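## Task

Finish with the pill organiser resting flat on its base on the table, its Sunday lid swung open to vertical or past it, and every other lid clicked closed; none of this may depend on the robot holding it at the end, and the grippers must have released and pulled away.

## Robot and tools

Robot: two arms, left_arm and right_arm, each ending in a parallel two-finger gripper. The names do not indicate image sides. Cameras: cam_high (overview), cam_left_wrist and cam_right_wrist, all 504x504 pixels.

Frame: one scene frame shared by both arms. Origin sits on the tabletop midway between the arms; +x runs out across the table, +z is up, and left_arm is mounted toward +y. Gripper axes: fingers extend along the gripper's +z and close along its y. The reported end_effector_position is the point between the pads, roughly 1 cm short of the fingertips. Reported hand positions can be somewhat off, more so when reaching far.

Row format (used by every motion): a flat list of 16 numbers, always covering both arms even if one is idle. First 8 are left_arm: x, y, z in metres, then quaternion qw, qx, qy, qz (w first), then opening. Next 8 are right_arm in that same order. Position and quaternion are absolute targets in the scene frame, not offsets. Opening is a scale from -1 (closed) to +1 (fully open, 0.094 m). A target more than 0.6 m from an arm's last reported position along any of its gripper's axes gets the call refused, and nothing is sent. Per control step the commanded pose is clipped to within 70 mm and 16 degrees of the measured one. Friction may leave the hand up to about 31 mm short, and tiny commands may not move it. To hold an arm still, resend its exact pose and quaternion from the last result before it was meant to stay, plus its desired opening; to keep orientation, repeat one fixed quaternion rather than copying a drifted reading.

Tools:
- execute_actions {"actions": [...], "pictures": bool}. The list holds at most one item. Empty list: just returns state. An action {"rows": [[16 numbers], ...], "steps": n}: up to 15 rows and n up to 15 control steps of 1/30 s (default 15); each row lasts one step, the last row repeats to fill. A wait {"steps": n} with n up to 300 sends nothing new; its count starts from the previous result, so thinking time eats into it. Pictures come back unless pictures is false.
- move {"target": [16 numbers], "speed": m/s}. Drives both grippers in straight lines toward the absolute pose in target; both paths finish together, lasting 0.5 to 10 s (cut off at 10 s). Speed ranges 0.002 to 0.5, default 0.25; turning is capped at twice that in rad/s. Openings are applied when the move starts. Paths ignore obstacles and the other arm; grippers lag, wander and may exceed speed, especially near full stretch. Faster contact hits harder; aiming further past a surface presses harder.
- wait {"seconds": 0 to 10}: lets time pass, no new command.
- zoom_image {"camera": name, "region": [x0, y0, x1, y1]}: pixel box of that camera's latest image, origin top-left, at most 504x504, returns a finer view.
- finished_scene {"scene": number}: ends and grades the current scene irreversibly, then gives the next task. Replying with no tool call ends everything.

Results: a state line "left_arm: ... | right_arm: ..." with each gripper's position and quaternion. grip_measured is the measured finger opening on the command scale (last joint value gives it in metres); each gripper may read off by up to about 1 mm consistently. HELD marks steps where a clearance check withheld all or part of a row; "pose unreachable" names the arm affected. "Hand target" shows where the controller is now steering each gripper. A move adds a "move:" line: done, off_target, moving, held or fault, plus limits (paced = pose clipped; held = some steps blocked, after which the arm may surge fast), and each gripper's remaining distance. If only one arm is named, the other finished fine. FAULT or OVER-TEMPERATURE FAULT lines mean an arm stopped. MOTOR HOT appears from 75 °C; holding loads heats motors, at 90 °C the arm halts 10 s, at 100 °C it goes limp and drops.

Joint ranges (rad), base to hand: waist -2.618 to 3.054, shoulder 0 to 3.142, elbow 0 to 3.142, wrist pitch -1.571 to 1.571, wrist yaw -1.571 to 1.571, wrist roll -2.094 to 2.094. Elbows never fully straighten.

Gripping: to hold, command an opening below grip_measured; about 0.03 below is firm, less is gentler. Pad force tops out near 50 to 62 N, lower on thin parts under about 2 mm, with a brief spike at first contact.

The simulation keeps running while replies are written, and in this setup no steps are held over between calls.

Avoid: knocking anything off the table (immediate failure), arms colliding or pushing hard on each other, drops, slips, slams and forceful shoves. Loose objects may occasionally get nudged by something external. Before finishing, open the grippers and retract so the organiser stays correct on its own.

Each tool is called after ">>>" as name([rows], argument=value, ...), one row to a line, values as JSON.

## Session

>>> execute_actions(actions=[])

Scene clock: 0.00 s of 4800.00 s.
left_arm: end_effector_position=(+0.3279, +0.1314, +0.1237) grip_measured=+1.000 end_effector_quat_wxyz=(+0.344, +0.689, +0.586, +0.252) | right_arm: end_effector_position=(+0.1252, -0.6666, +0.1351) grip_measured=+1.000 end_effector_quat_wxyz=(-0.202, +0.015, +0.949, -0.242)
Joint positions: left_arm=[-0.455  1.193  0.644 -0.175 -0.277  1.261  0.094] | right_arm=[-0.92   1.53   1.162 -0.998  0.612 -1.026  0.094]
Joint velocities: left_arm=[-0.017 -0.007  0.002 -0.051  0.037 -0.066  0.   ] | right_arm=[-0.012 -0.022  0.002  0.007 -0.066 -0.051  0.   ]
Hand target (left_arm): +0.328, +0.131, +0.124; +0.344, +0.689, +0.586, +0.252
Hand target (right_arm): +0.125, -0.667, +0.135; -0.202, +0.015, +0.949, -0.242

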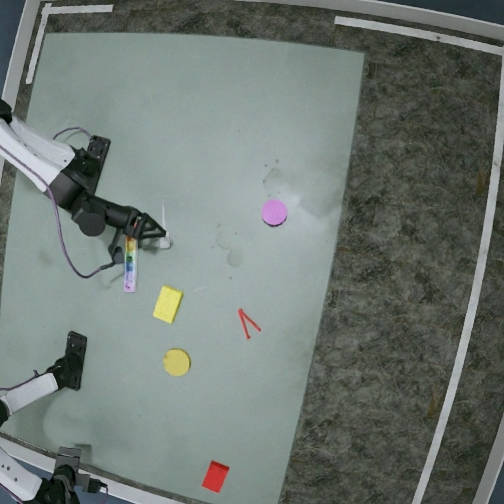

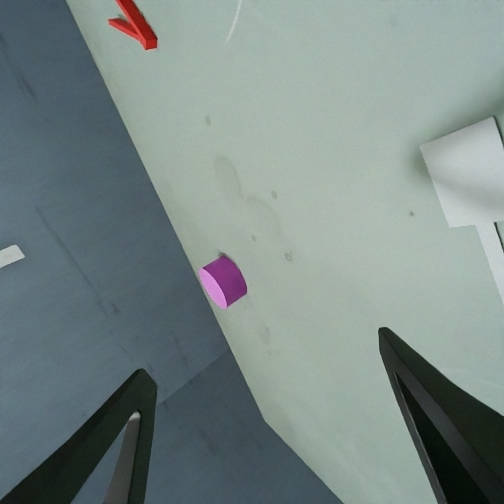

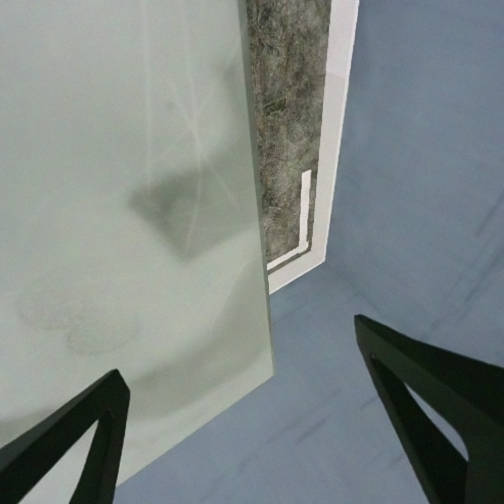

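>>> zoom_image(camera="cam_high", region=[60, 180, 220, 340])

>>> move(target=[0.25,0.30,0.22,0,0.7071,0.7071,0,1, 0.1252,-0.6666,0.1351,-0.202,0.015,0.949,-0.242,1])

Region (60, 180, 220, 340) of cam_high's 504x504 image, scaled by 3.150, with more detail than that image has.

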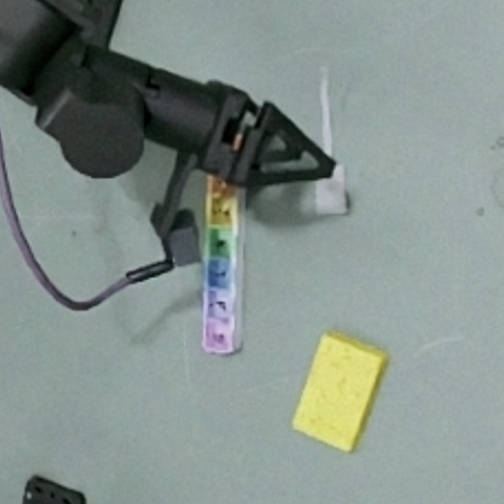

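Scene clock: 9.53 s of 4800.00 s.
left_arm: end_effector_position=(+0.2521, +0.2929, +0.2182) grip_measured=+1.000 end_effector_quat_wxyz=(+0.052, +0.703, +0.708, +0.039) | right_arm: end_effector_position=(+0.1252, -0.6666, +0.1351) grip_measured=+1.000 end_effector_quat_wxyz=(-0.202, +0.015, +0.949, -0.242)
Joint positions: left_arm=[ 0.194  1.368  1.492 -1.566  0.025  1.616  0.094] | right_arm=[-0.92   1.53   1.162 -0.998  0.612 -1.026  0.094]
Joint velocities: left_arm=[-0.007 -0.002 -0.022 -0.022 -0.051  0.066  0.   ] | right_arm=[-0.002 -0.032 -0.012 -0.007 -0.037 -0.037  0.   ]
Hand target (left_arm): +0.247, +0.296, +0.222; +0.050, +0.703, +0.708, +0.041
Hand target (right_arm): +0.125, -0.667, +0.135; -0.202, +0.015, +0.949, -0.242
Off the commanded pose (left_arm): 0.008 m, 8 deg.
Off the commanded pose (right_arm): 0.000 m, 0 deg.
joint sent to its limit (left arm) — the command would take joint 4 (wrist pitch) past its lower limit, so that joint was sent only as far as its limit.
After step 90, 4.23 s passed at rest.
move: off_target (left_arm)

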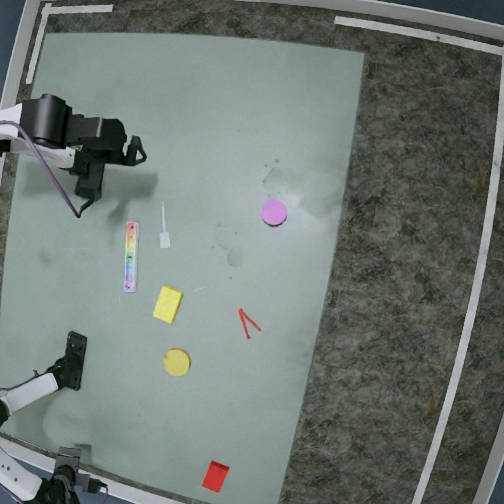

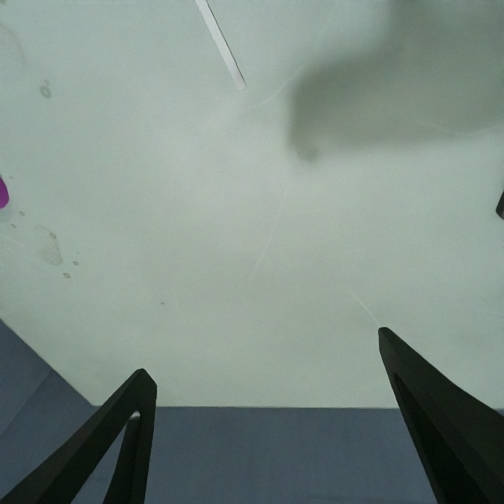

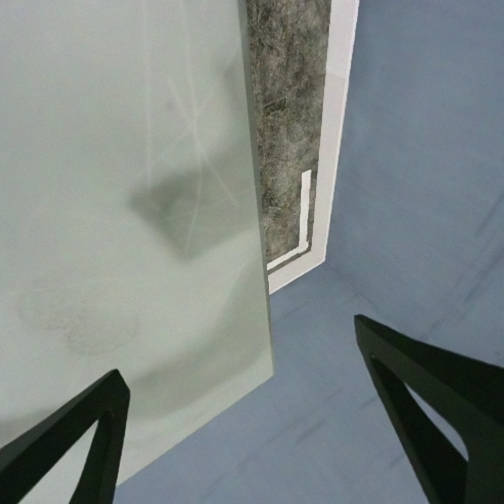

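>>> zoom_image(camera="cam_high", region=[90, 210, 180, 300])

Region (90, 210, 180, 300) of cam_high's 504x504 image, scaled by 5.600, with more detail than that image has.

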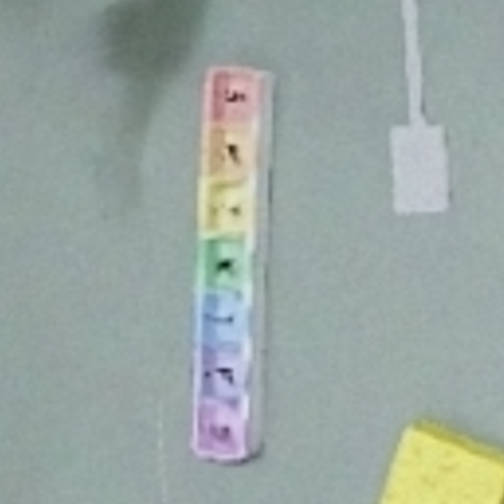

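>>> move(target=[0.27,0.17,0.18,0,0.7071,0.7071,0,1, 0.1252,-0.6666,0.1351,-0.202,0.015,0.949,-0.242,1])

Scene clock: 27.63 s of 4800.00 s.
left_arm: end_effector_position=(+0.2655, +0.1760, +0.1819) grip_measured=+1.000 end_effector_quat_wxyz=(-0.003, +0.708, +0.707, -0.004) | right_arm: end_effector_position=(+0.1252, -0.6666, +0.1351) grip_measured=+1.000 end_effector_quat_wxyz=(-0.202, +0.015, +0.949, -0.242)
Joint positions: left_arm=[-0.27   1.59   1.55  -1.54   0.005  1.161  0.094] | right_arm=[-0.92   1.53   1.162 -0.998  0.612 -1.026  0.094]
Joint velocities: left_arm=[-0.007 -0.017 -0.017 -0.066 -0.022 -0.022  0.   ] | right_arm=[ 0.002  0.002 -0.002  0.022  0.037  0.051  0.   ]
Hand target (left_arm): +0.271, +0.173, +0.181; -0.004, +0.707, +0.707, +0.001
Hand target (right_arm): +0.125, -0.667, +0.135; -0.202, +0.015, +0.949, -0.242
Off the commanded pose (left_arm): 0.008 m, 1 deg.
Off the commanded pose (right_arm): 0.000 m, 0 deg.
After step 90, 13.93 s passed at rest.
move: done

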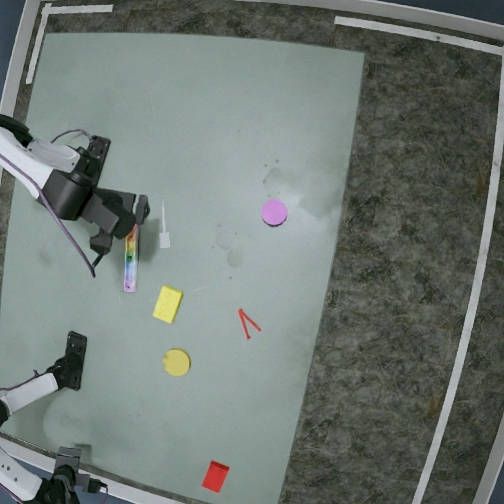

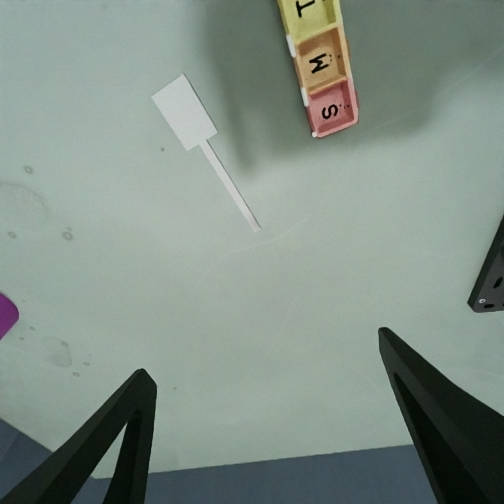

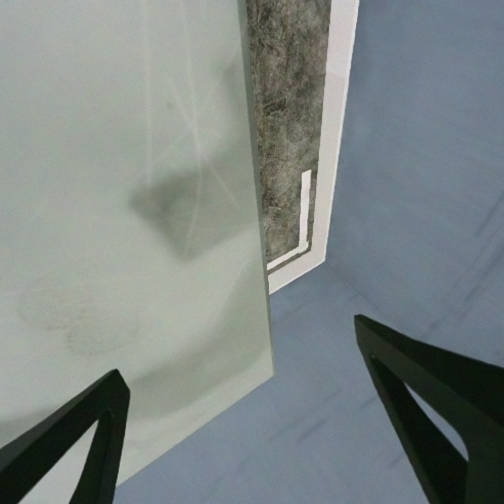

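>>> move(target=[0.26,0.07,0.17,0,0.7071,0.7071,0,1, 0.1252,-0.6666,0.1351,-0.202,0.015,0.949,-0.242,1])

Scene clock: 40.50 s of 4800.00 s.
left_arm: end_effector_position=(+0.2575, +0.0755, +0.1733) grip_measured=+1.000 end_effector_quat_wxyz=(+0.000, +0.709, +0.705, -0.002) | right_arm: end_effector_position=(+0.1252, -0.6666, +0.1351) grip_measured=+1.000 end_effector_quat_wxyz=(-0.202, +0.015, +0.949, -0.242)
Joint positions: left_arm=[-0.576  1.76   1.705 -1.515  0.003  0.86   0.094] | right_arm=[-0.92   1.53   1.162 -0.998  0.612 -1.026  0.094]
Joint velocities: left_arm=[ 0.002  0.007  0.007  0.022  0.022 -0.081  0.   ] | right_arm=[-0.002 -0.007  0.007 -0.051 -0.037  0.007  0.   ]
Hand target (left_arm): +0.262, +0.072, +0.171; -0.002, +0.707, +0.707, +0.002
Hand target (right_arm): +0.125, -0.667, +0.135; -0.202, +0.015, +0.949, -0.242
Off the commanded pose (left_arm): 0.007 m, 0 deg.
Off the commanded pose (right_arm): 0.000 m, 0 deg.
After step 90, 8.83 s passed at rest.
move: done

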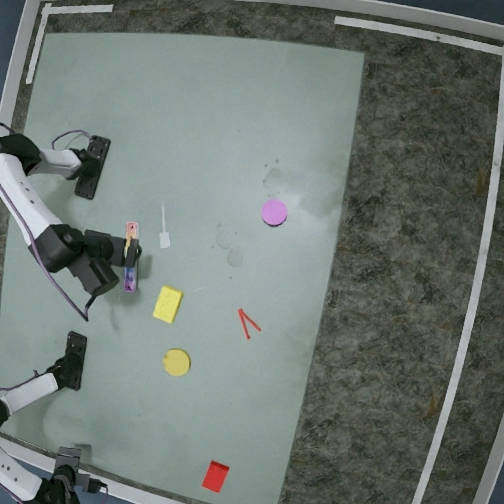

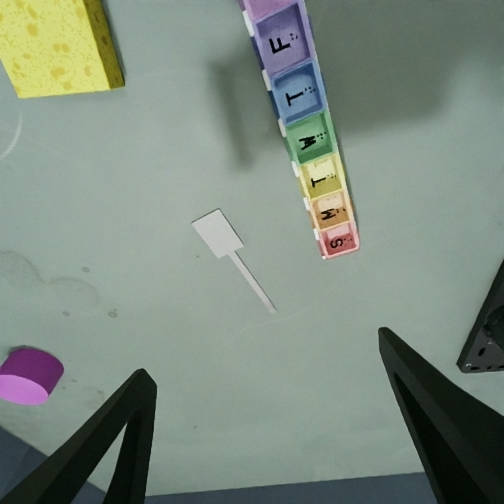

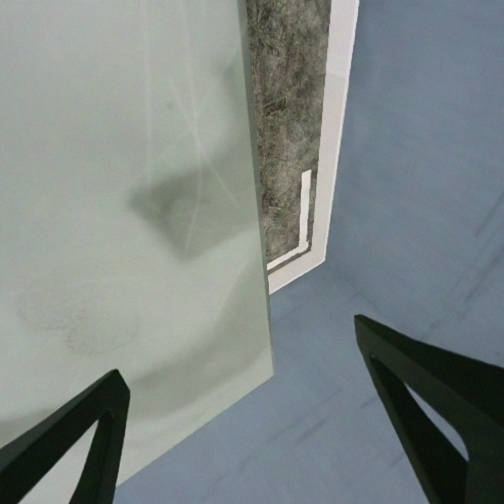

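>>> move(target=[0.21,0.03,0.12,0,0.7071,0.7071,0,1, 0.1252,-0.6666,0.1351,-0.202,0.015,0.949,-0.242,1])

Scene clock: 62.03 s of 4800.00 s.
left_arm: end_effector_position=(+0.2133, +0.0292, +0.1257) grip_measured=+1.000 end_effector_quat_wxyz=(+0.002, +0.708, +0.706, -0.002) | right_arm: end_effector_position=(+0.1252, -0.6666, +0.1351) grip_measured=+1.000 end_effector_quat_wxyz=(-0.202, +0.015, +0.949, -0.242)
Joint positions: left_arm=[-0.777  1.754  1.508 -1.32   0.003  0.657  0.094] | right_arm=[-0.92   1.53   1.162 -0.998  0.612 -1.026  0.094]
Joint velocities: left_arm=[-0.002  0.007 -0.002 -0.007 -0.022 -0.022  0.   ] | right_arm=[-0.012  0.002 -0.002 -0.037 -0.066  0.007  0.   ]
Hand target (left_arm): +0.211, +0.031, +0.120; -0.001, +0.707, +0.707, +0.002
Hand target (right_arm): +0.125, -0.667, +0.135; -0.202, +0.015, +0.949, -0.242
Off the commanded pose (left_arm): 0.007 m, 0 deg.
Off the commanded pose (right_arm): 0.000 m, 0 deg.
After step 90, 17.50 s passed at rest.
move: done

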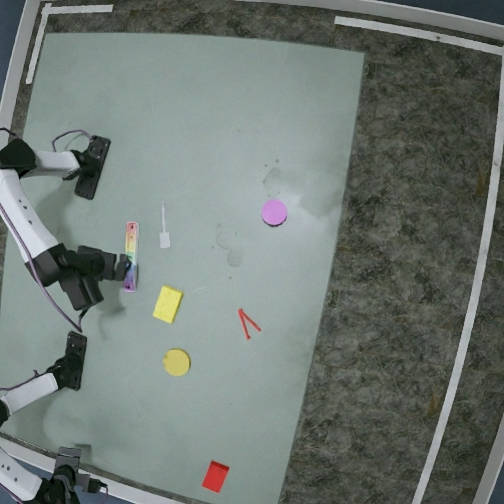

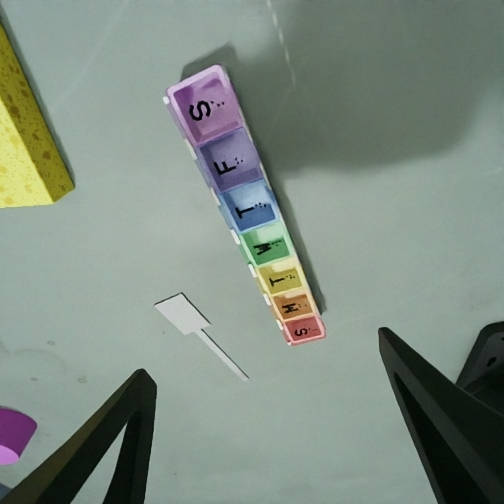

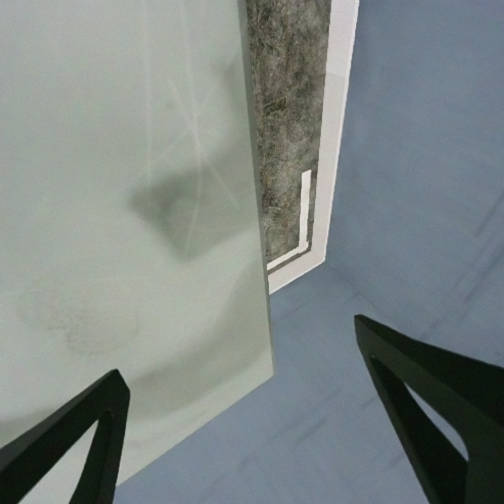

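>>> zoom_image(camera="cam_left_wrist", region=[130, 50, 370, 360])

Region (130, 50, 370, 360) of cam_left_wrist's 504x504 image, scaled by 1.626, with more detail than that image has; it fills the left 390 columns of this view, and the rest is white.

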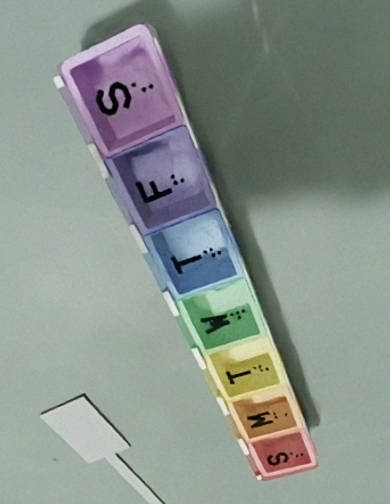

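>>> move(target=[0.22,0.28,0.17,0,0.7071,0.7071,0,1, 0.225,-0.07,0.13,0,0.6225,0.7826,0,1])

Scene clock: 122.17 s of 4800.00 s.
left_arm: end_effector_position=(+0.2237, +0.2727, +0.1666) grip_measured=+1.000 end_effector_quat_wxyz=(+0.006, +0.707, +0.707, -0.001) | right_arm: end_effector_position=(+0.2336, -0.0680, +0.1245) grip_measured=+1.000 end_effector_quat_wxyz=(-0.057, +0.549, +0.834, +0.019)
Joint positions: left_arm=[ 0.09   1.323  1.254 -1.494  0.009  1.521  0.094] | right_arm=[ 1.005  1.83   1.591 -1.302 -0.117  2.097  0.094]
Joint velocities: left_arm=[-0.012  0.002 -0.007 -0.037 -0.007  0.051  0.   ] | right_arm=[ 0.002 -0.007 -0.007 -0.037 -0.022 -0.022  0.   ]
Hand target (left_arm): +0.217, +0.274, +0.169; +0.006, +0.707, +0.707, -0.005
Hand target (right_arm): +0.234, -0.060, +0.128; -0.061, +0.548, +0.833, +0.028
Off the commanded pose (left_arm): 0.009 m, 1 deg.
Off the commanded pose (right_arm): 0.010 m, 12 deg.
joint sent to its limit (right arm) — the command would take joint 6 (wrist roll) past its upper limit, so that joint was sent only as far as its limit.
After step 90, 53.70 s passed at rest.
move: off_target (right_arm)

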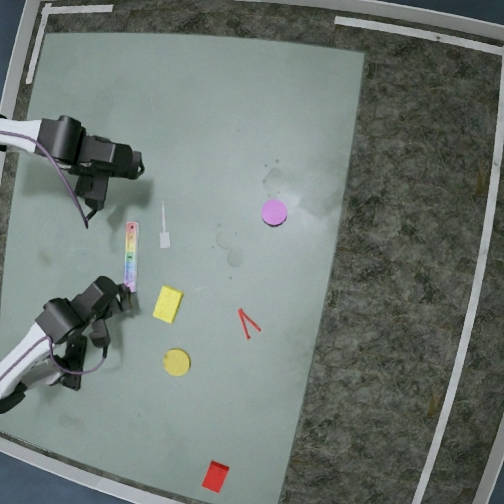

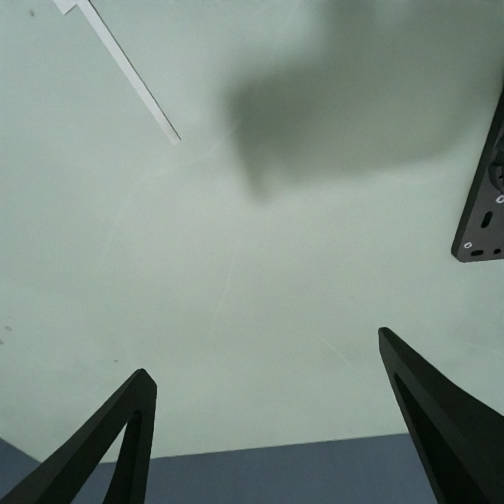

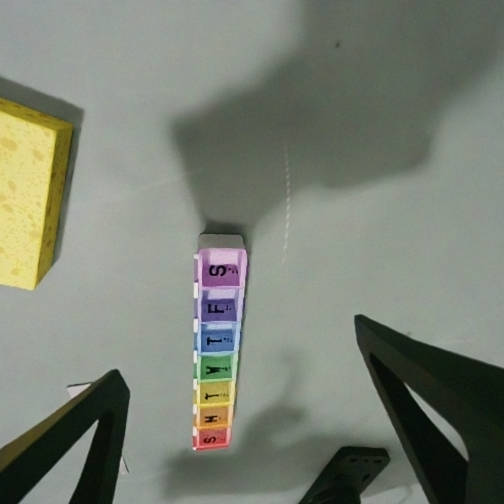

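>>> move(target=[0.235,-0.052,0.055,0,0.552,0.834,0,1e0, 0.235,-0.052,0.055,0,0.552,0.834,0,1], speed=0.002)

Scene clock: 167.33 s of 4800.00 s.
left_arm: end_effector_position=(+0.2248, +0.2562, +0.1666) grip_measured=+1.000 end_effector_quat_wxyz=(+0.010, +0.699, +0.715, +0.002) | right_arm: end_effector_position=(+0.2336, -0.0680, +0.1245) grip_measured=+1.000 end_effector_quat_wxyz=(-0.057, +0.549, +0.834, +0.019)
Joint positions: left_arm=[ 0.011  1.323  1.254 -1.483  0.009  1.418  0.094] | right_arm=[ 1.005  1.83   1.591 -1.302 -0.117  2.098  0.094]
Joint velocities: left_arm=[ 0.007 -0.012 -0.017  0.007  0.007 -0.066  0.   ] | right_arm=[-0.007  0.007  0.017  0.022 -0.007 -0.022  0.   ]
Hand target (left_arm): +0.224, +0.254, +0.160; +0.005, +0.700, +0.714, -0.001
Hand target (right_arm): +0.234, -0.067, +0.120; -0.054, +0.549, +0.834, +0.017
Off the commanded pose (left_arm): 0.328 m, 22 deg.
Off the commanded pose (right_arm): 0.071 m, 7 deg.
After step 90, 31.97 s passed at rest.
move: off_target (left_arm, right_arm; path cut at 10 s)

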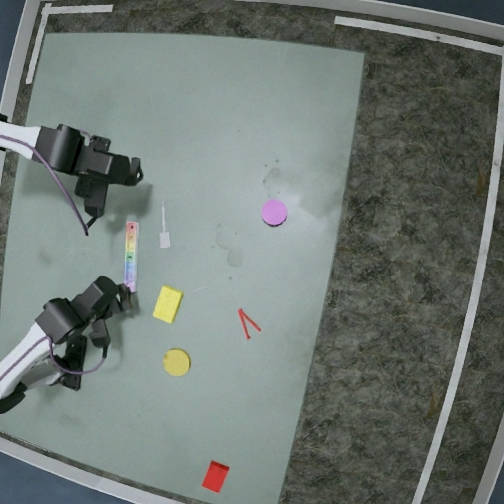

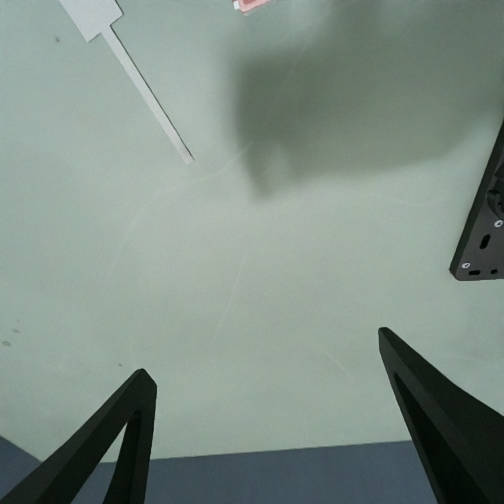

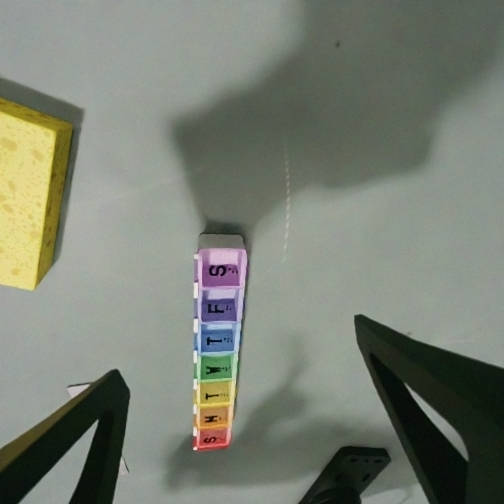

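My last target wrongly gave the left arm the right arm's pose. The low speed kept it from doing any harm. I'm resending with separate poses.

>>> move(target=[0.22,0.28,0.17,0,0.7071,0.7071,0,1, 0.235,-0.052,0.055,0,0.552,0.834,0,1], speed=0.1)

Scene clock: 172.40 s of 4800.00 s.
left_arm: end_effector_position=(+0.2229, +0.2756, +0.1665) grip_measured=+1.000 end_effector_quat_wxyz=(+0.005, +0.708, +0.706, -0.002) | right_arm: end_effector_position=(+0.2371, -0.0519, +0.0591) grip_measured=+1.000 end_effector_quat_wxyz=(-0.019, +0.527, +0.849, -0.001)
Joint positions: left_arm=[ 0.104  1.323  1.254 -1.498  0.009  1.537  0.094] | right_arm=[ 1.06   1.951  1.496 -1.12  -0.039  2.098  0.094]
Joint velocities: left_arm=[ 0.007  0.002  0.007 -0.022  0.007 -0.051  0.   ] | right_arm=[-0.002 -0.007 -0.007 -0.125  0.125 -0.007  0.   ]
Hand target (left_arm): +0.220, +0.279, +0.170; +0.001, +0.707, +0.707, -0.000
Hand target (right_arm): +0.236, -0.051, +0.055; -0.015, +0.528, +0.849, +0.000
Off the commanded pose (left_arm): 0.006 m, 1 deg.
Off the commanded pose (right_arm): 0.005 m, 4 deg.
joint sent to its limit (right arm) — the command would take joint 6 (wrist roll) past its upper limit, so that joint was sent only as far as its limit.
After step 90, 0.83 s passed at rest.
move: off_target (right_arm)

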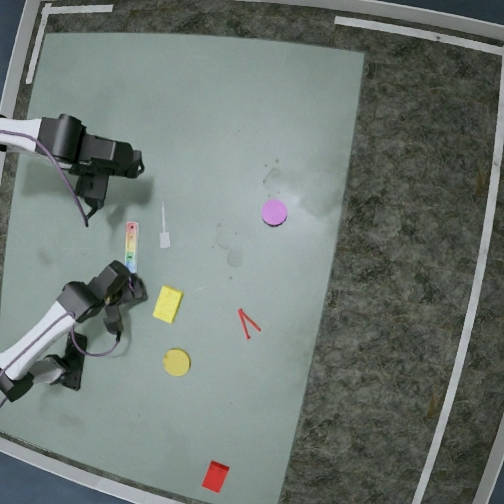

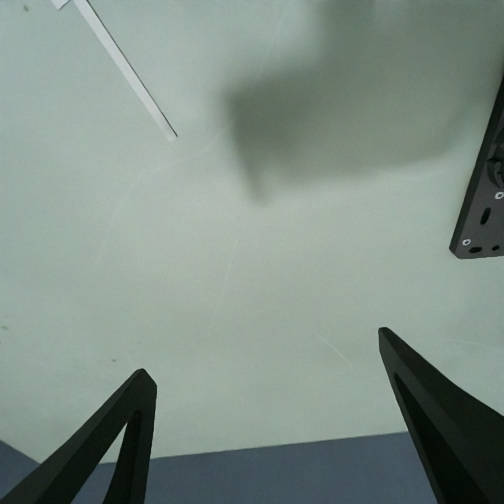

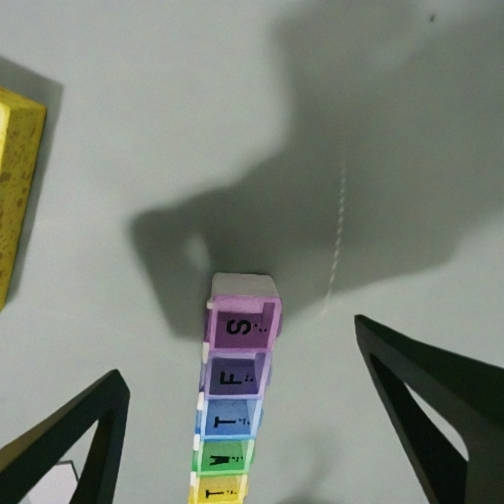

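>>> move(target=[0.22,0.28,0.17,0,0.7071,0.7071,0,1, 0.237,-0.054,0.02,0,0.528,0.849,0,1], speed=0.08)

Scene clock: 186.03 s of 4800.00 s.
left_arm: end_effector_position=(+0.2228, +0.2756, +0.1665) grip_measured=+1.000 end_effector_quat_wxyz=(+0.004, +0.709, +0.705, -0.002) | right_arm: end_effector_position=(+0.2405, -0.0551, +0.0245) grip_measured=+1.000 end_effector_quat_wxyz=(-0.006, +0.527, +0.850, -0.001)
Joint positions: left_arm=[ 0.104  1.323  1.254 -1.498  0.009  1.54   0.094] | right_arm=[ 1.06   1.982  1.398 -0.989 -0.012  2.098  0.094]
Joint velocities: left_arm=[-0.002  0.012  0.007  0.022 -0.051 -0.051  0.   ] | right_arm=[-0.002 -0.002  0.012  0.022 -0.007  0.051  0.   ]
Hand target (left_arm): +0.220, +0.280, +0.170; +0.000, +0.707, +0.707, +0.000
Hand target (right_arm): +0.238, -0.053, +0.020; -0.002, +0.525, +0.851, +0.000
Off the commanded pose (left_arm): 0.006 m, 1 deg.
Off the commanded pose (right_arm): 0.006 m, 1 deg.
joint sent to its limit (right arm) — the command would take joint 6 (wrist roll) past its upper limit, so that joint was sent only as far as its limit.
After step 90, 9.63 s passed at rest.
move: done

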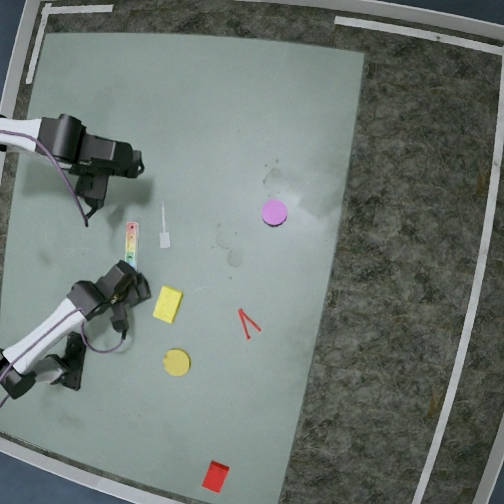

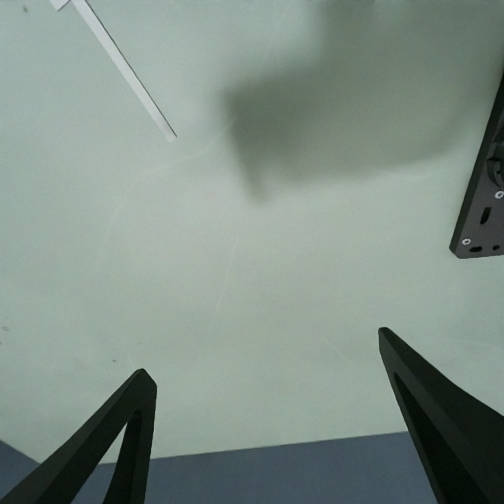

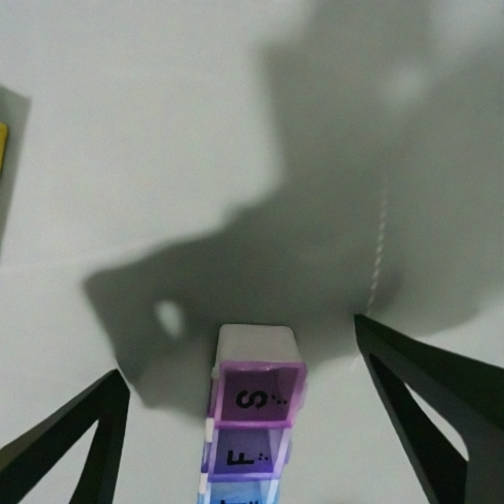

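>>> move(target=[0.22,0.28,0.17,0,0.7071,0.7071,0,1, 0.234,-0.028,0.016,0,0.52,0.854,0,1], speed=0.05)

Scene clock: 195.10 s of 4800.00 s.
left_arm: end_effector_position=(+0.2228, +0.2756, +0.1665) grip_measured=+1.000 end_effector_quat_wxyz=(+0.004, +0.709, +0.705, -0.002) | right_arm: end_effector_position=(+0.2370, -0.0334, +0.0202) grip_measured=+1.000 end_effector_quat_wxyz=(-0.004, +0.511, +0.860, +0.003)
Joint positions: left_arm=[ 0.104  1.323  1.254 -1.499  0.009  1.54   0.094] | right_arm=[ 1.102  2.04   1.465 -0.99  -0.007  2.101  0.094]
Joint velocities: left_arm=[ 0.002 -0.012 -0.022  0.037 -0.051 -0.037  0.   ] | right_arm=[-0.017  0.012  0.012 -0.066  0.051 -0.007  0.   ]
Hand target (left_arm): +0.220, +0.280, +0.170; +0.000, +0.707, +0.707, -0.000
Hand target (right_arm): +0.234, -0.028, +0.016; -0.007, +0.509, +0.861, +0.000
Off the commanded pose (left_arm): 0.006 m, 1 deg.
Off the commanded pose (right_arm): 0.007 m, 1 deg.
joint sent to its limit (right arm) — the command would take joint 6 (wrist roll) past its upper limit, so that joint was sent only as far as its limit.
After step 90, 5.20 s passed at rest.
move: done

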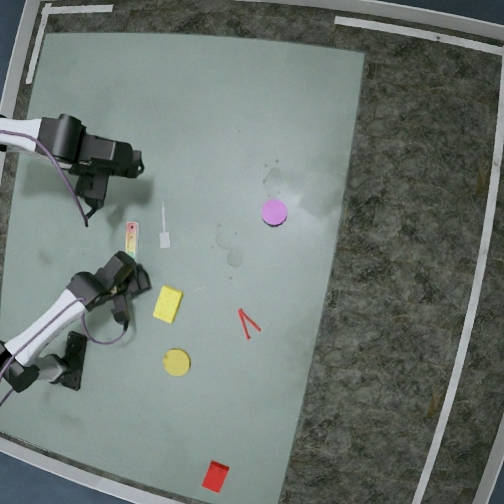

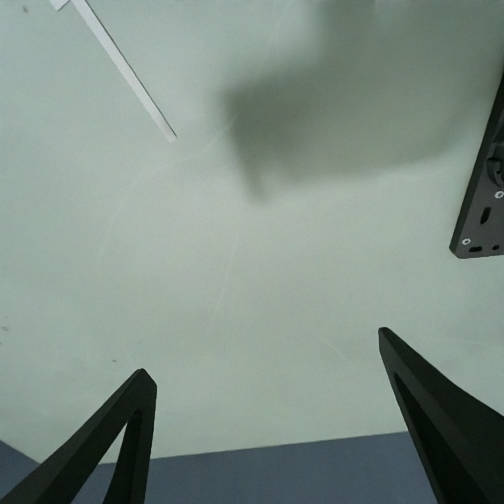

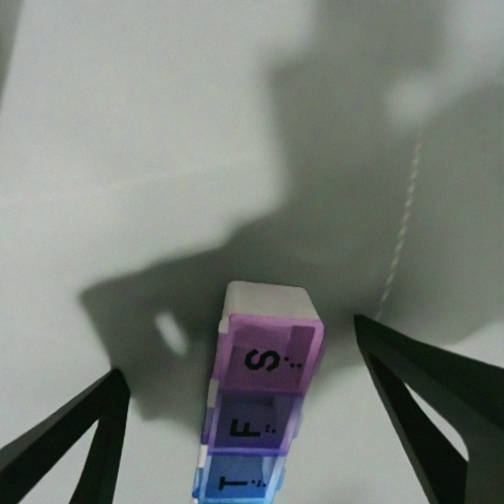

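>>> execute_actions([
  {"rows":[[0.22,0.28,0.17,0,0.7071,0.7071,0,1,0.234,-0.028,0.016,0,0.511,0.86,0,0.3],[0.22,0.28,0.17,0,0.7071,0.7071,0,1,0.234,-0.028,0.016,0,0.511,0.86,0,0.0],[0.22,0.28,0.17,0,0.7071,0.7071,0,1,0.234,-0.028,0.016,0,0.511,0.86,0,-0.45]],"steps":15},
])

>>> wait(seconds=0.5)

Scene clock: 201.80 s of 4800.00 s.
left_arm: end_effector_position=(+0.2228, +0.2756, +0.1665) grip_measured=+1.000 end_effector_quat_wxyz=(+0.004, +0.709, +0.705, -0.002) | right_arm: end_effector_position=(+0.2356, -0.0329, +0.0187) grip_measured=-0.323 end_effector_quat_wxyz=(-0.003, +0.510, +0.860, +0.001)
Joint positions: left_arm=[ 0.104  1.323  1.254 -1.499  0.009  1.54   0.094] | right_arm=[ 1.106  2.044  1.465 -0.99  -0.006  2.102  0.032]
Joint velocities: left_arm=[-0.002 -0.012  0.002 -0.037 -0.095  0.022  0.   ] | right_arm=[ 0.002 -0.002  0.002 -0.037 -0.022 -0.051 -0.   ]
Hand target (left_arm): +0.220, +0.280, +0.170; +0.000, +0.707, +0.707, -0.000
Hand target (right_arm): +0.234, -0.028, +0.016; -0.002, +0.507, +0.862, +0.000
Off the commanded pose (left_arm): 0.006 m, 1 deg.
Off the commanded pose (right_arm): 0.006 m, 0 deg.
joint sent to its limit (right arm) — the command would take joint 6 (wrist roll) past its upper limit, so that joint was sent only as far as its limit.
Steps of this call (steps 1 to 90: nothing new was sent; then 3.20 s passed at rest; steps 91 to 105: all 15 steps of this action). Readings (end_effector_position):
91: left_arm (+0.2228, +0.2756, +0.1665) | right_arm (+0.2368, -0.0333, +0.0201)
92: left_arm (+0.2228, +0.2756, +0.1665) | right_arm (+0.2368, -0.0333, +0.0197)
94: left_arm (+0.2228, +0.2756, +0.1665) | right_arm (+0.2363, -0.0331, +0.0192)
98: left_arm (+0.2228, +0.2756, +0.1665) | right_arm (+0.2356, -0.0329, +0.0187)
105: the state above

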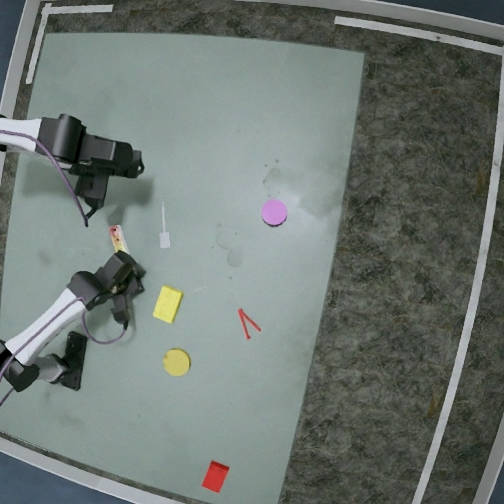

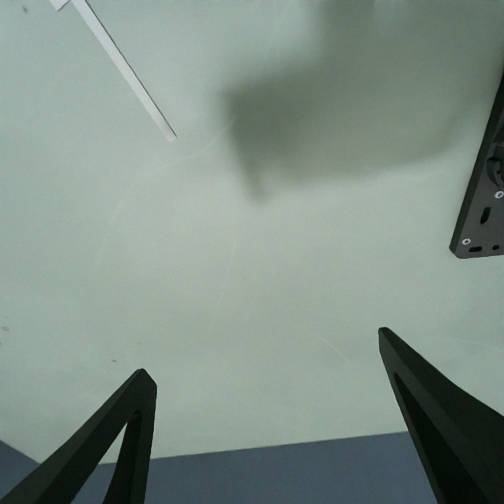

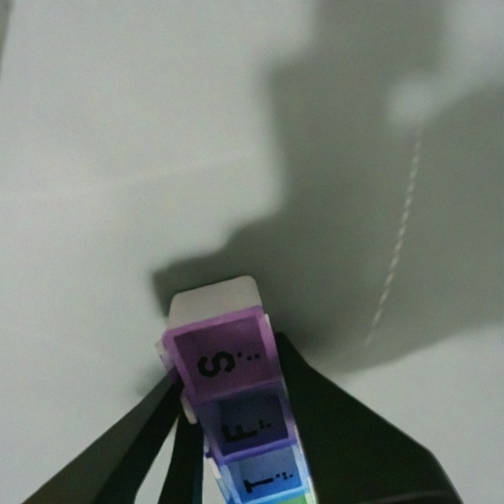

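Scene clock: 202.30 s of 4800.00 s.
left_arm: end_effector_position=(+0.2228, +0.2756, +0.1665) grip_measured=+1.000 end_effector_quat_wxyz=(+0.004, +0.709, +0.705, -0.002) | right_arm: end_effector_position=(+0.2356, -0.0329, +0.0187) grip_measured=-0.323 end_effector_quat_wxyz=(-0.003, +0.510, +0.860, +0.001)
Joint positions: left_arm=[ 0.104  1.323  1.254 -1.499  0.009  1.54   0.094] | right_arm=[ 1.106  2.044  1.465 -0.99  -0.006  2.102  0.032]
Joint velocities: left_arm=[ 0.002 -0.007  0.012 -0.007  0.007  0.022  0.   ] | right_arm=[-0.007  0.002 -0.007  0.051  0.007  0.037 -0.   ]
Hand target (left_arm): +0.220, +0.280, +0.170; +0.000, +0.707, +0.707, -0.000
Hand target (right_arm): +0.234, -0.028, +0.016; -0.002, +0.507, +0.862, +0.000
Off the commanded pose (left_arm): 0.006 m, 1 deg.
Off the commanded pose (right_arm): 0.006 m, 0 deg.
Steps of this call (steps 1 to 15: nothing new was sent). Readings (end_effector_position):
1: left_arm (+0.2228, +0.2756, +0.1665) | right_arm (+0.2356, -0.0329, +0.0187)
2: left_arm (+0.2228, +0.2756, +0.1665) | right_arm (+0.2356, -0.0329, +0.0187)
4: left_arm (+0.2228, +0.2756, +0.1665) | right_arm (+0.2356, -0.0329, +0.0187)
8: left_arm (+0.2228, +0.2756, +0.1665) | right_arm (+0.2356, -0.0329, +0.0187)
15: the state above

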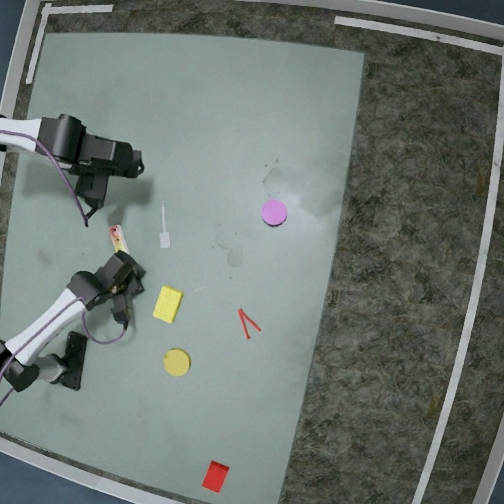

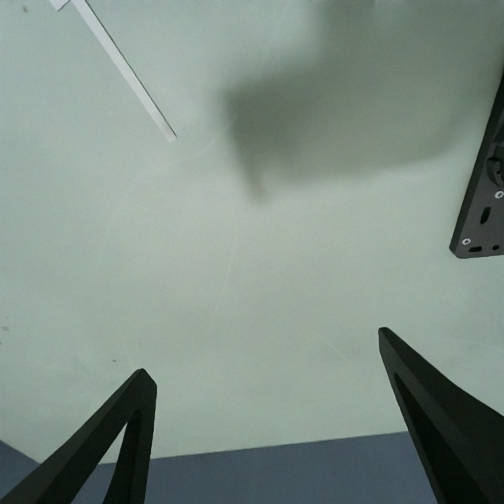

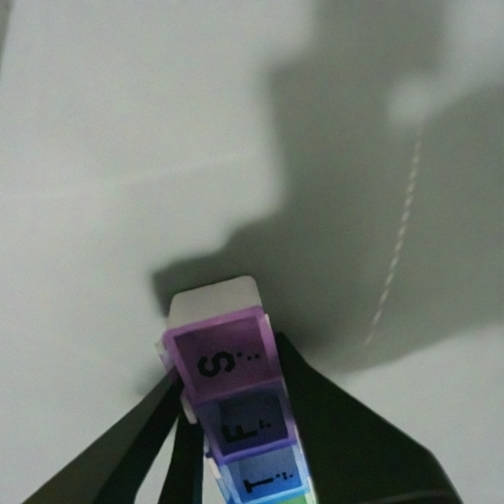

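>>> move(target=[0.22,0.28,0.17,0,0.7071,0.7071,0,1, 0.235,-0.21,0.018,0,0.609,0.793,0,-0.4], speed=0.08)

Scene clock: 220.60 s of 4800.00 s.
left_arm: end_effector_position=(+0.2228, +0.2756, +0.1665) grip_measured=+1.000 end_effector_quat_wxyz=(+0.004, +0.709, +0.705, -0.002) | right_arm: end_effector_position=(+0.2339, -0.2089, +0.0166) grip_measured=-0.322 end_effector_quat_wxyz=(-0.000, +0.611, +0.791, -0.008)
Joint positions: left_arm=[ 0.104  1.323  1.254 -1.499  0.009  1.54   0.094] | right_arm=[ 0.74   1.581  0.867 -0.874  0.004  1.982  0.032]
Joint velocities: left_arm=[ 0.002 -0.002 -0.002  0.022  0.022 -0.037  0.   ] | right_arm=[-0.012  0.007 -0.007 -0.037 -0.022  0.095 -0.001]
Hand target (left_arm): +0.220, +0.280, +0.170; +0.000, +0.707, +0.707, -0.000
Hand target (right_arm): +0.236, -0.213, +0.016; +0.007, +0.609, +0.793, -0.003
Off the commanded pose (left_arm): 0.006 m, 1 deg.
Off the commanded pose (right_arm): 0.002 m, 1 deg.
After step 90, 12.77 s passed at rest.
move: done

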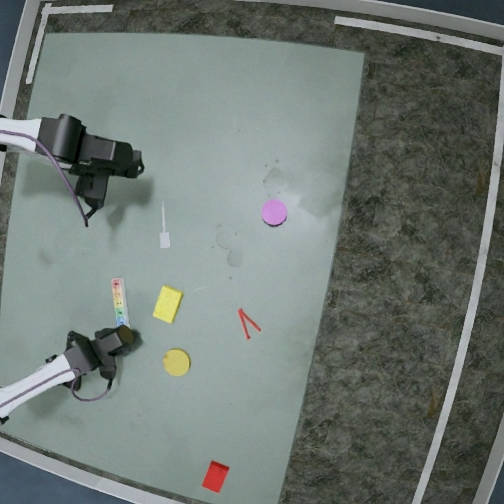

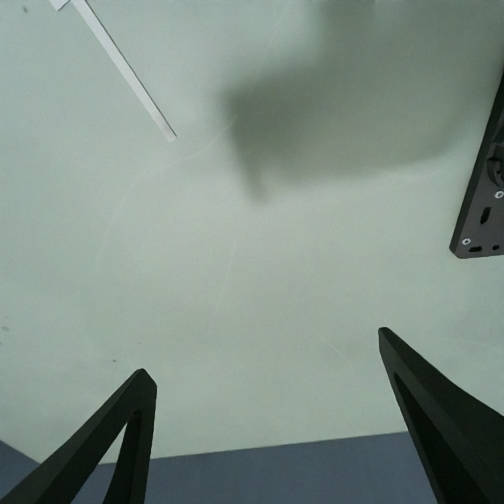

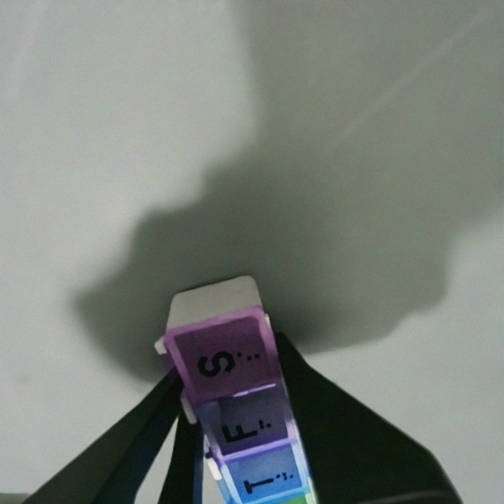

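>>> move(target=[0.165,-0.065,0.075,-0.028,0.967,0.127,0.214,-1, 0.235,-0.21,0.018,0,0.609,0.793,0,-0.4], speed=0.2)

Scene clock: 242.87 s of 4800.00 s.
left_arm: end_effector_position=(+0.1712, -0.0515, +0.0815) grip_measured=-0.995 end_effector_quat_wxyz=(-0.038, +0.967, +0.133, +0.212) | right_arm: end_effector_position=(+0.2340, -0.2087, +0.0166) grip_measured=-0.322 end_effector_quat_wxyz=(-0.000, +0.610, +0.793, -0.008)
Joint positions: left_arm=[-1.2    1.972  1.552 -1.19  -0.433  1.519  0.   ] | right_arm=[ 0.74   1.581  0.867 -0.873  0.004  1.978  0.032]
Joint velocities: left_arm=[ 0.002 -0.017 -0.002  0.022 -0.125 -0.037  0.001] | right_arm=[-0.007 -0.007  0.007  0.066 -0.051  0.022  0.001]
Hand target (left_arm): +0.172, -0.058, +0.076; -0.040, +0.967, +0.125, +0.217
Hand target (right_arm): +0.235, -0.210, +0.018; -0.000, +0.609, +0.793, -0.000
Off the commanded pose (left_arm): 0.016 m, 1 deg.
Off the commanded pose (right_arm): 0.002 m, 1 deg.
After step 90, 15.40 s passed at rest.
move: off_target (left_arm)

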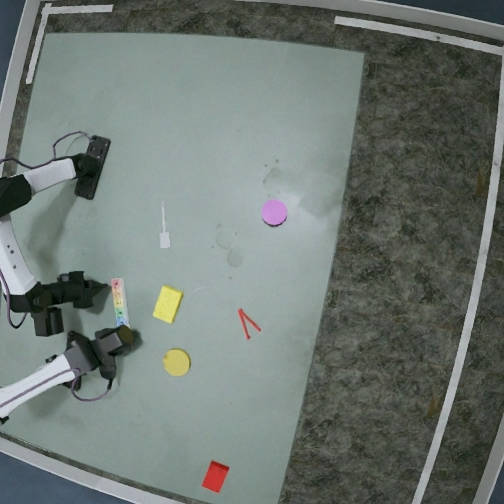

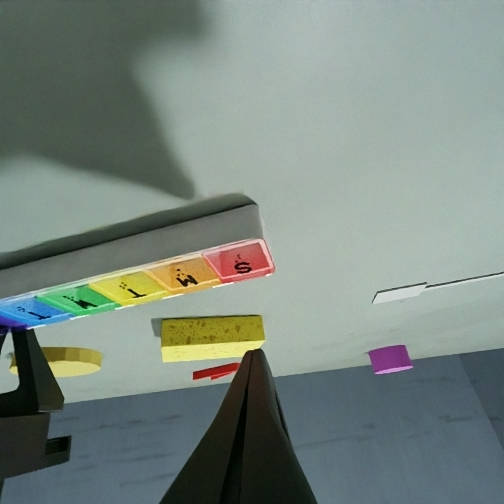

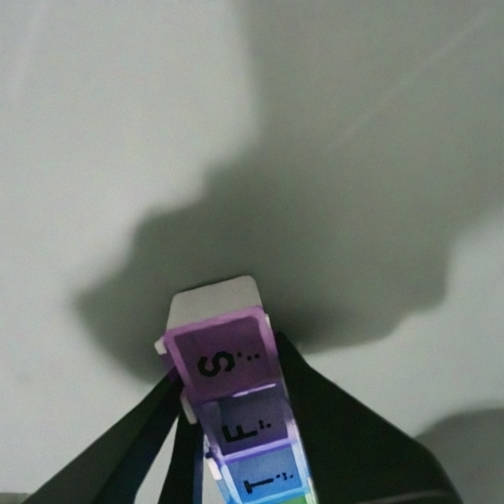

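>>> zoom_image(camera="cam_left_wrist", region=[100, 180, 300, 320])

Region (100, 180, 300, 320) of cam_left_wrist's 504x504 image, scaled by 2.520, with more detail than that image has; it fills the top 353 rows of this view, and the rest is white.

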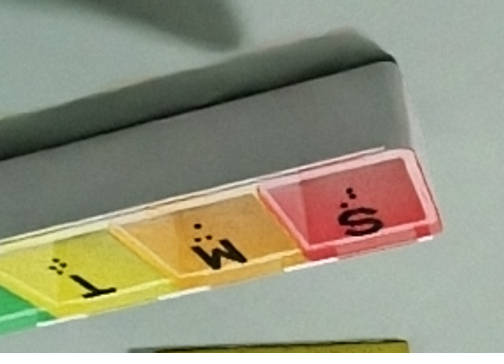

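>>> move(target=[0.205,-0.055,0.058,-0.028,0.967,0.127,0.214,-1, 0.235,-0.21,0.018,0,0.609,0.793,0,-0.4], speed=0.1)

>>> zoom_image(camera="cam_left_wrist", region=[60, 120, 340, 340])

Scene clock: 256.10 s of 4800.00 s.
left_arm: end_effector_position=(+0.2036, -0.0606, +0.0756) grip_measured=-0.995 end_effector_quat_wxyz=(-0.007, +0.967, +0.132, +0.217) | right_arm: end_effector_position=(+0.2340, -0.2087, +0.0166) grip_measured=-0.322 end_effector_quat_wxyz=(-0.000, +0.610, +0.793, -0.008)
Joint positions: left_arm=[-1.123  1.972  1.527 -1.06  -0.434  1.621  0.   ] | right_arm=[ 0.74   1.581  0.867 -0.873  0.004  1.978  0.032]
Joint velocities: left_arm=[ 0.012  0.012 -0.002 -0.022 -0.022  0.007  0.   ] | right_arm=[ 0.012  0.007 -0.002 -0.007 -0.037 -0.007  0.   ]
Hand target (left_arm): +0.204, -0.055, +0.058; -0.028, +0.968, +0.127, +0.214
Hand target (right_arm): +0.235, -0.210, +0.018; +0.000, +0.609, +0.793, -0.000
Off the commanded pose (left_arm): 0.019 m, 2 deg.
Off the commanded pose (right_arm): 0.002 m, 1 deg.
After step 90, 9.27 s passed at rest.
move: off_target (left_arm)

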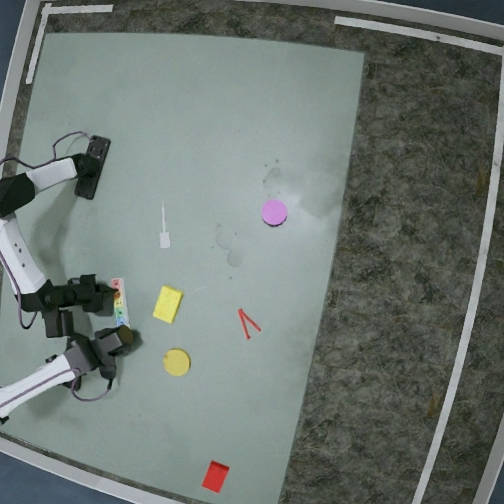

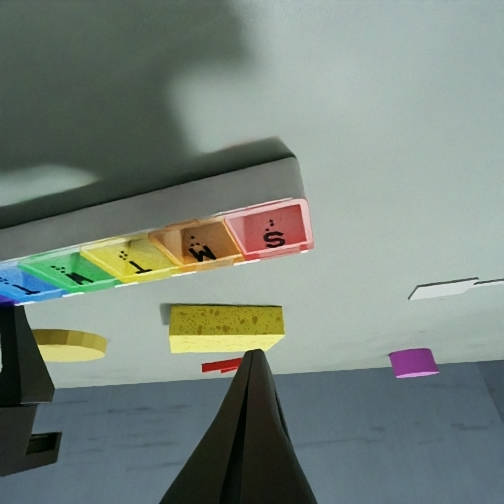

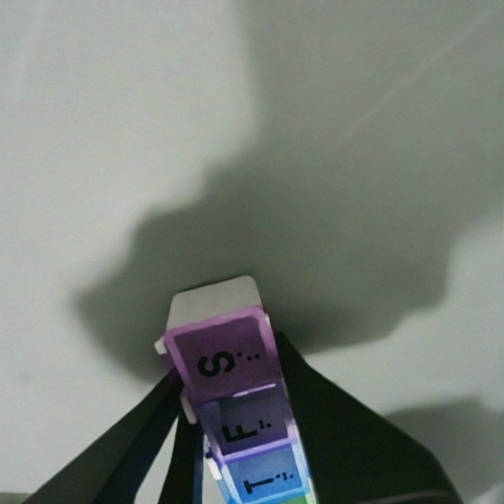

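Region (60, 120, 340, 340) of cam_left_wrist's 504x504 image, scaled by 1.800, with more detail than that image has; it fills the top 396 rows of this view, and the rest is white.

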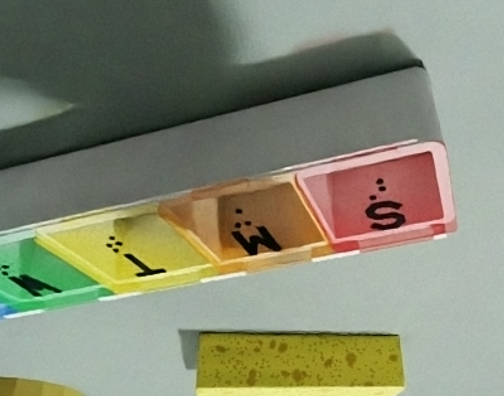

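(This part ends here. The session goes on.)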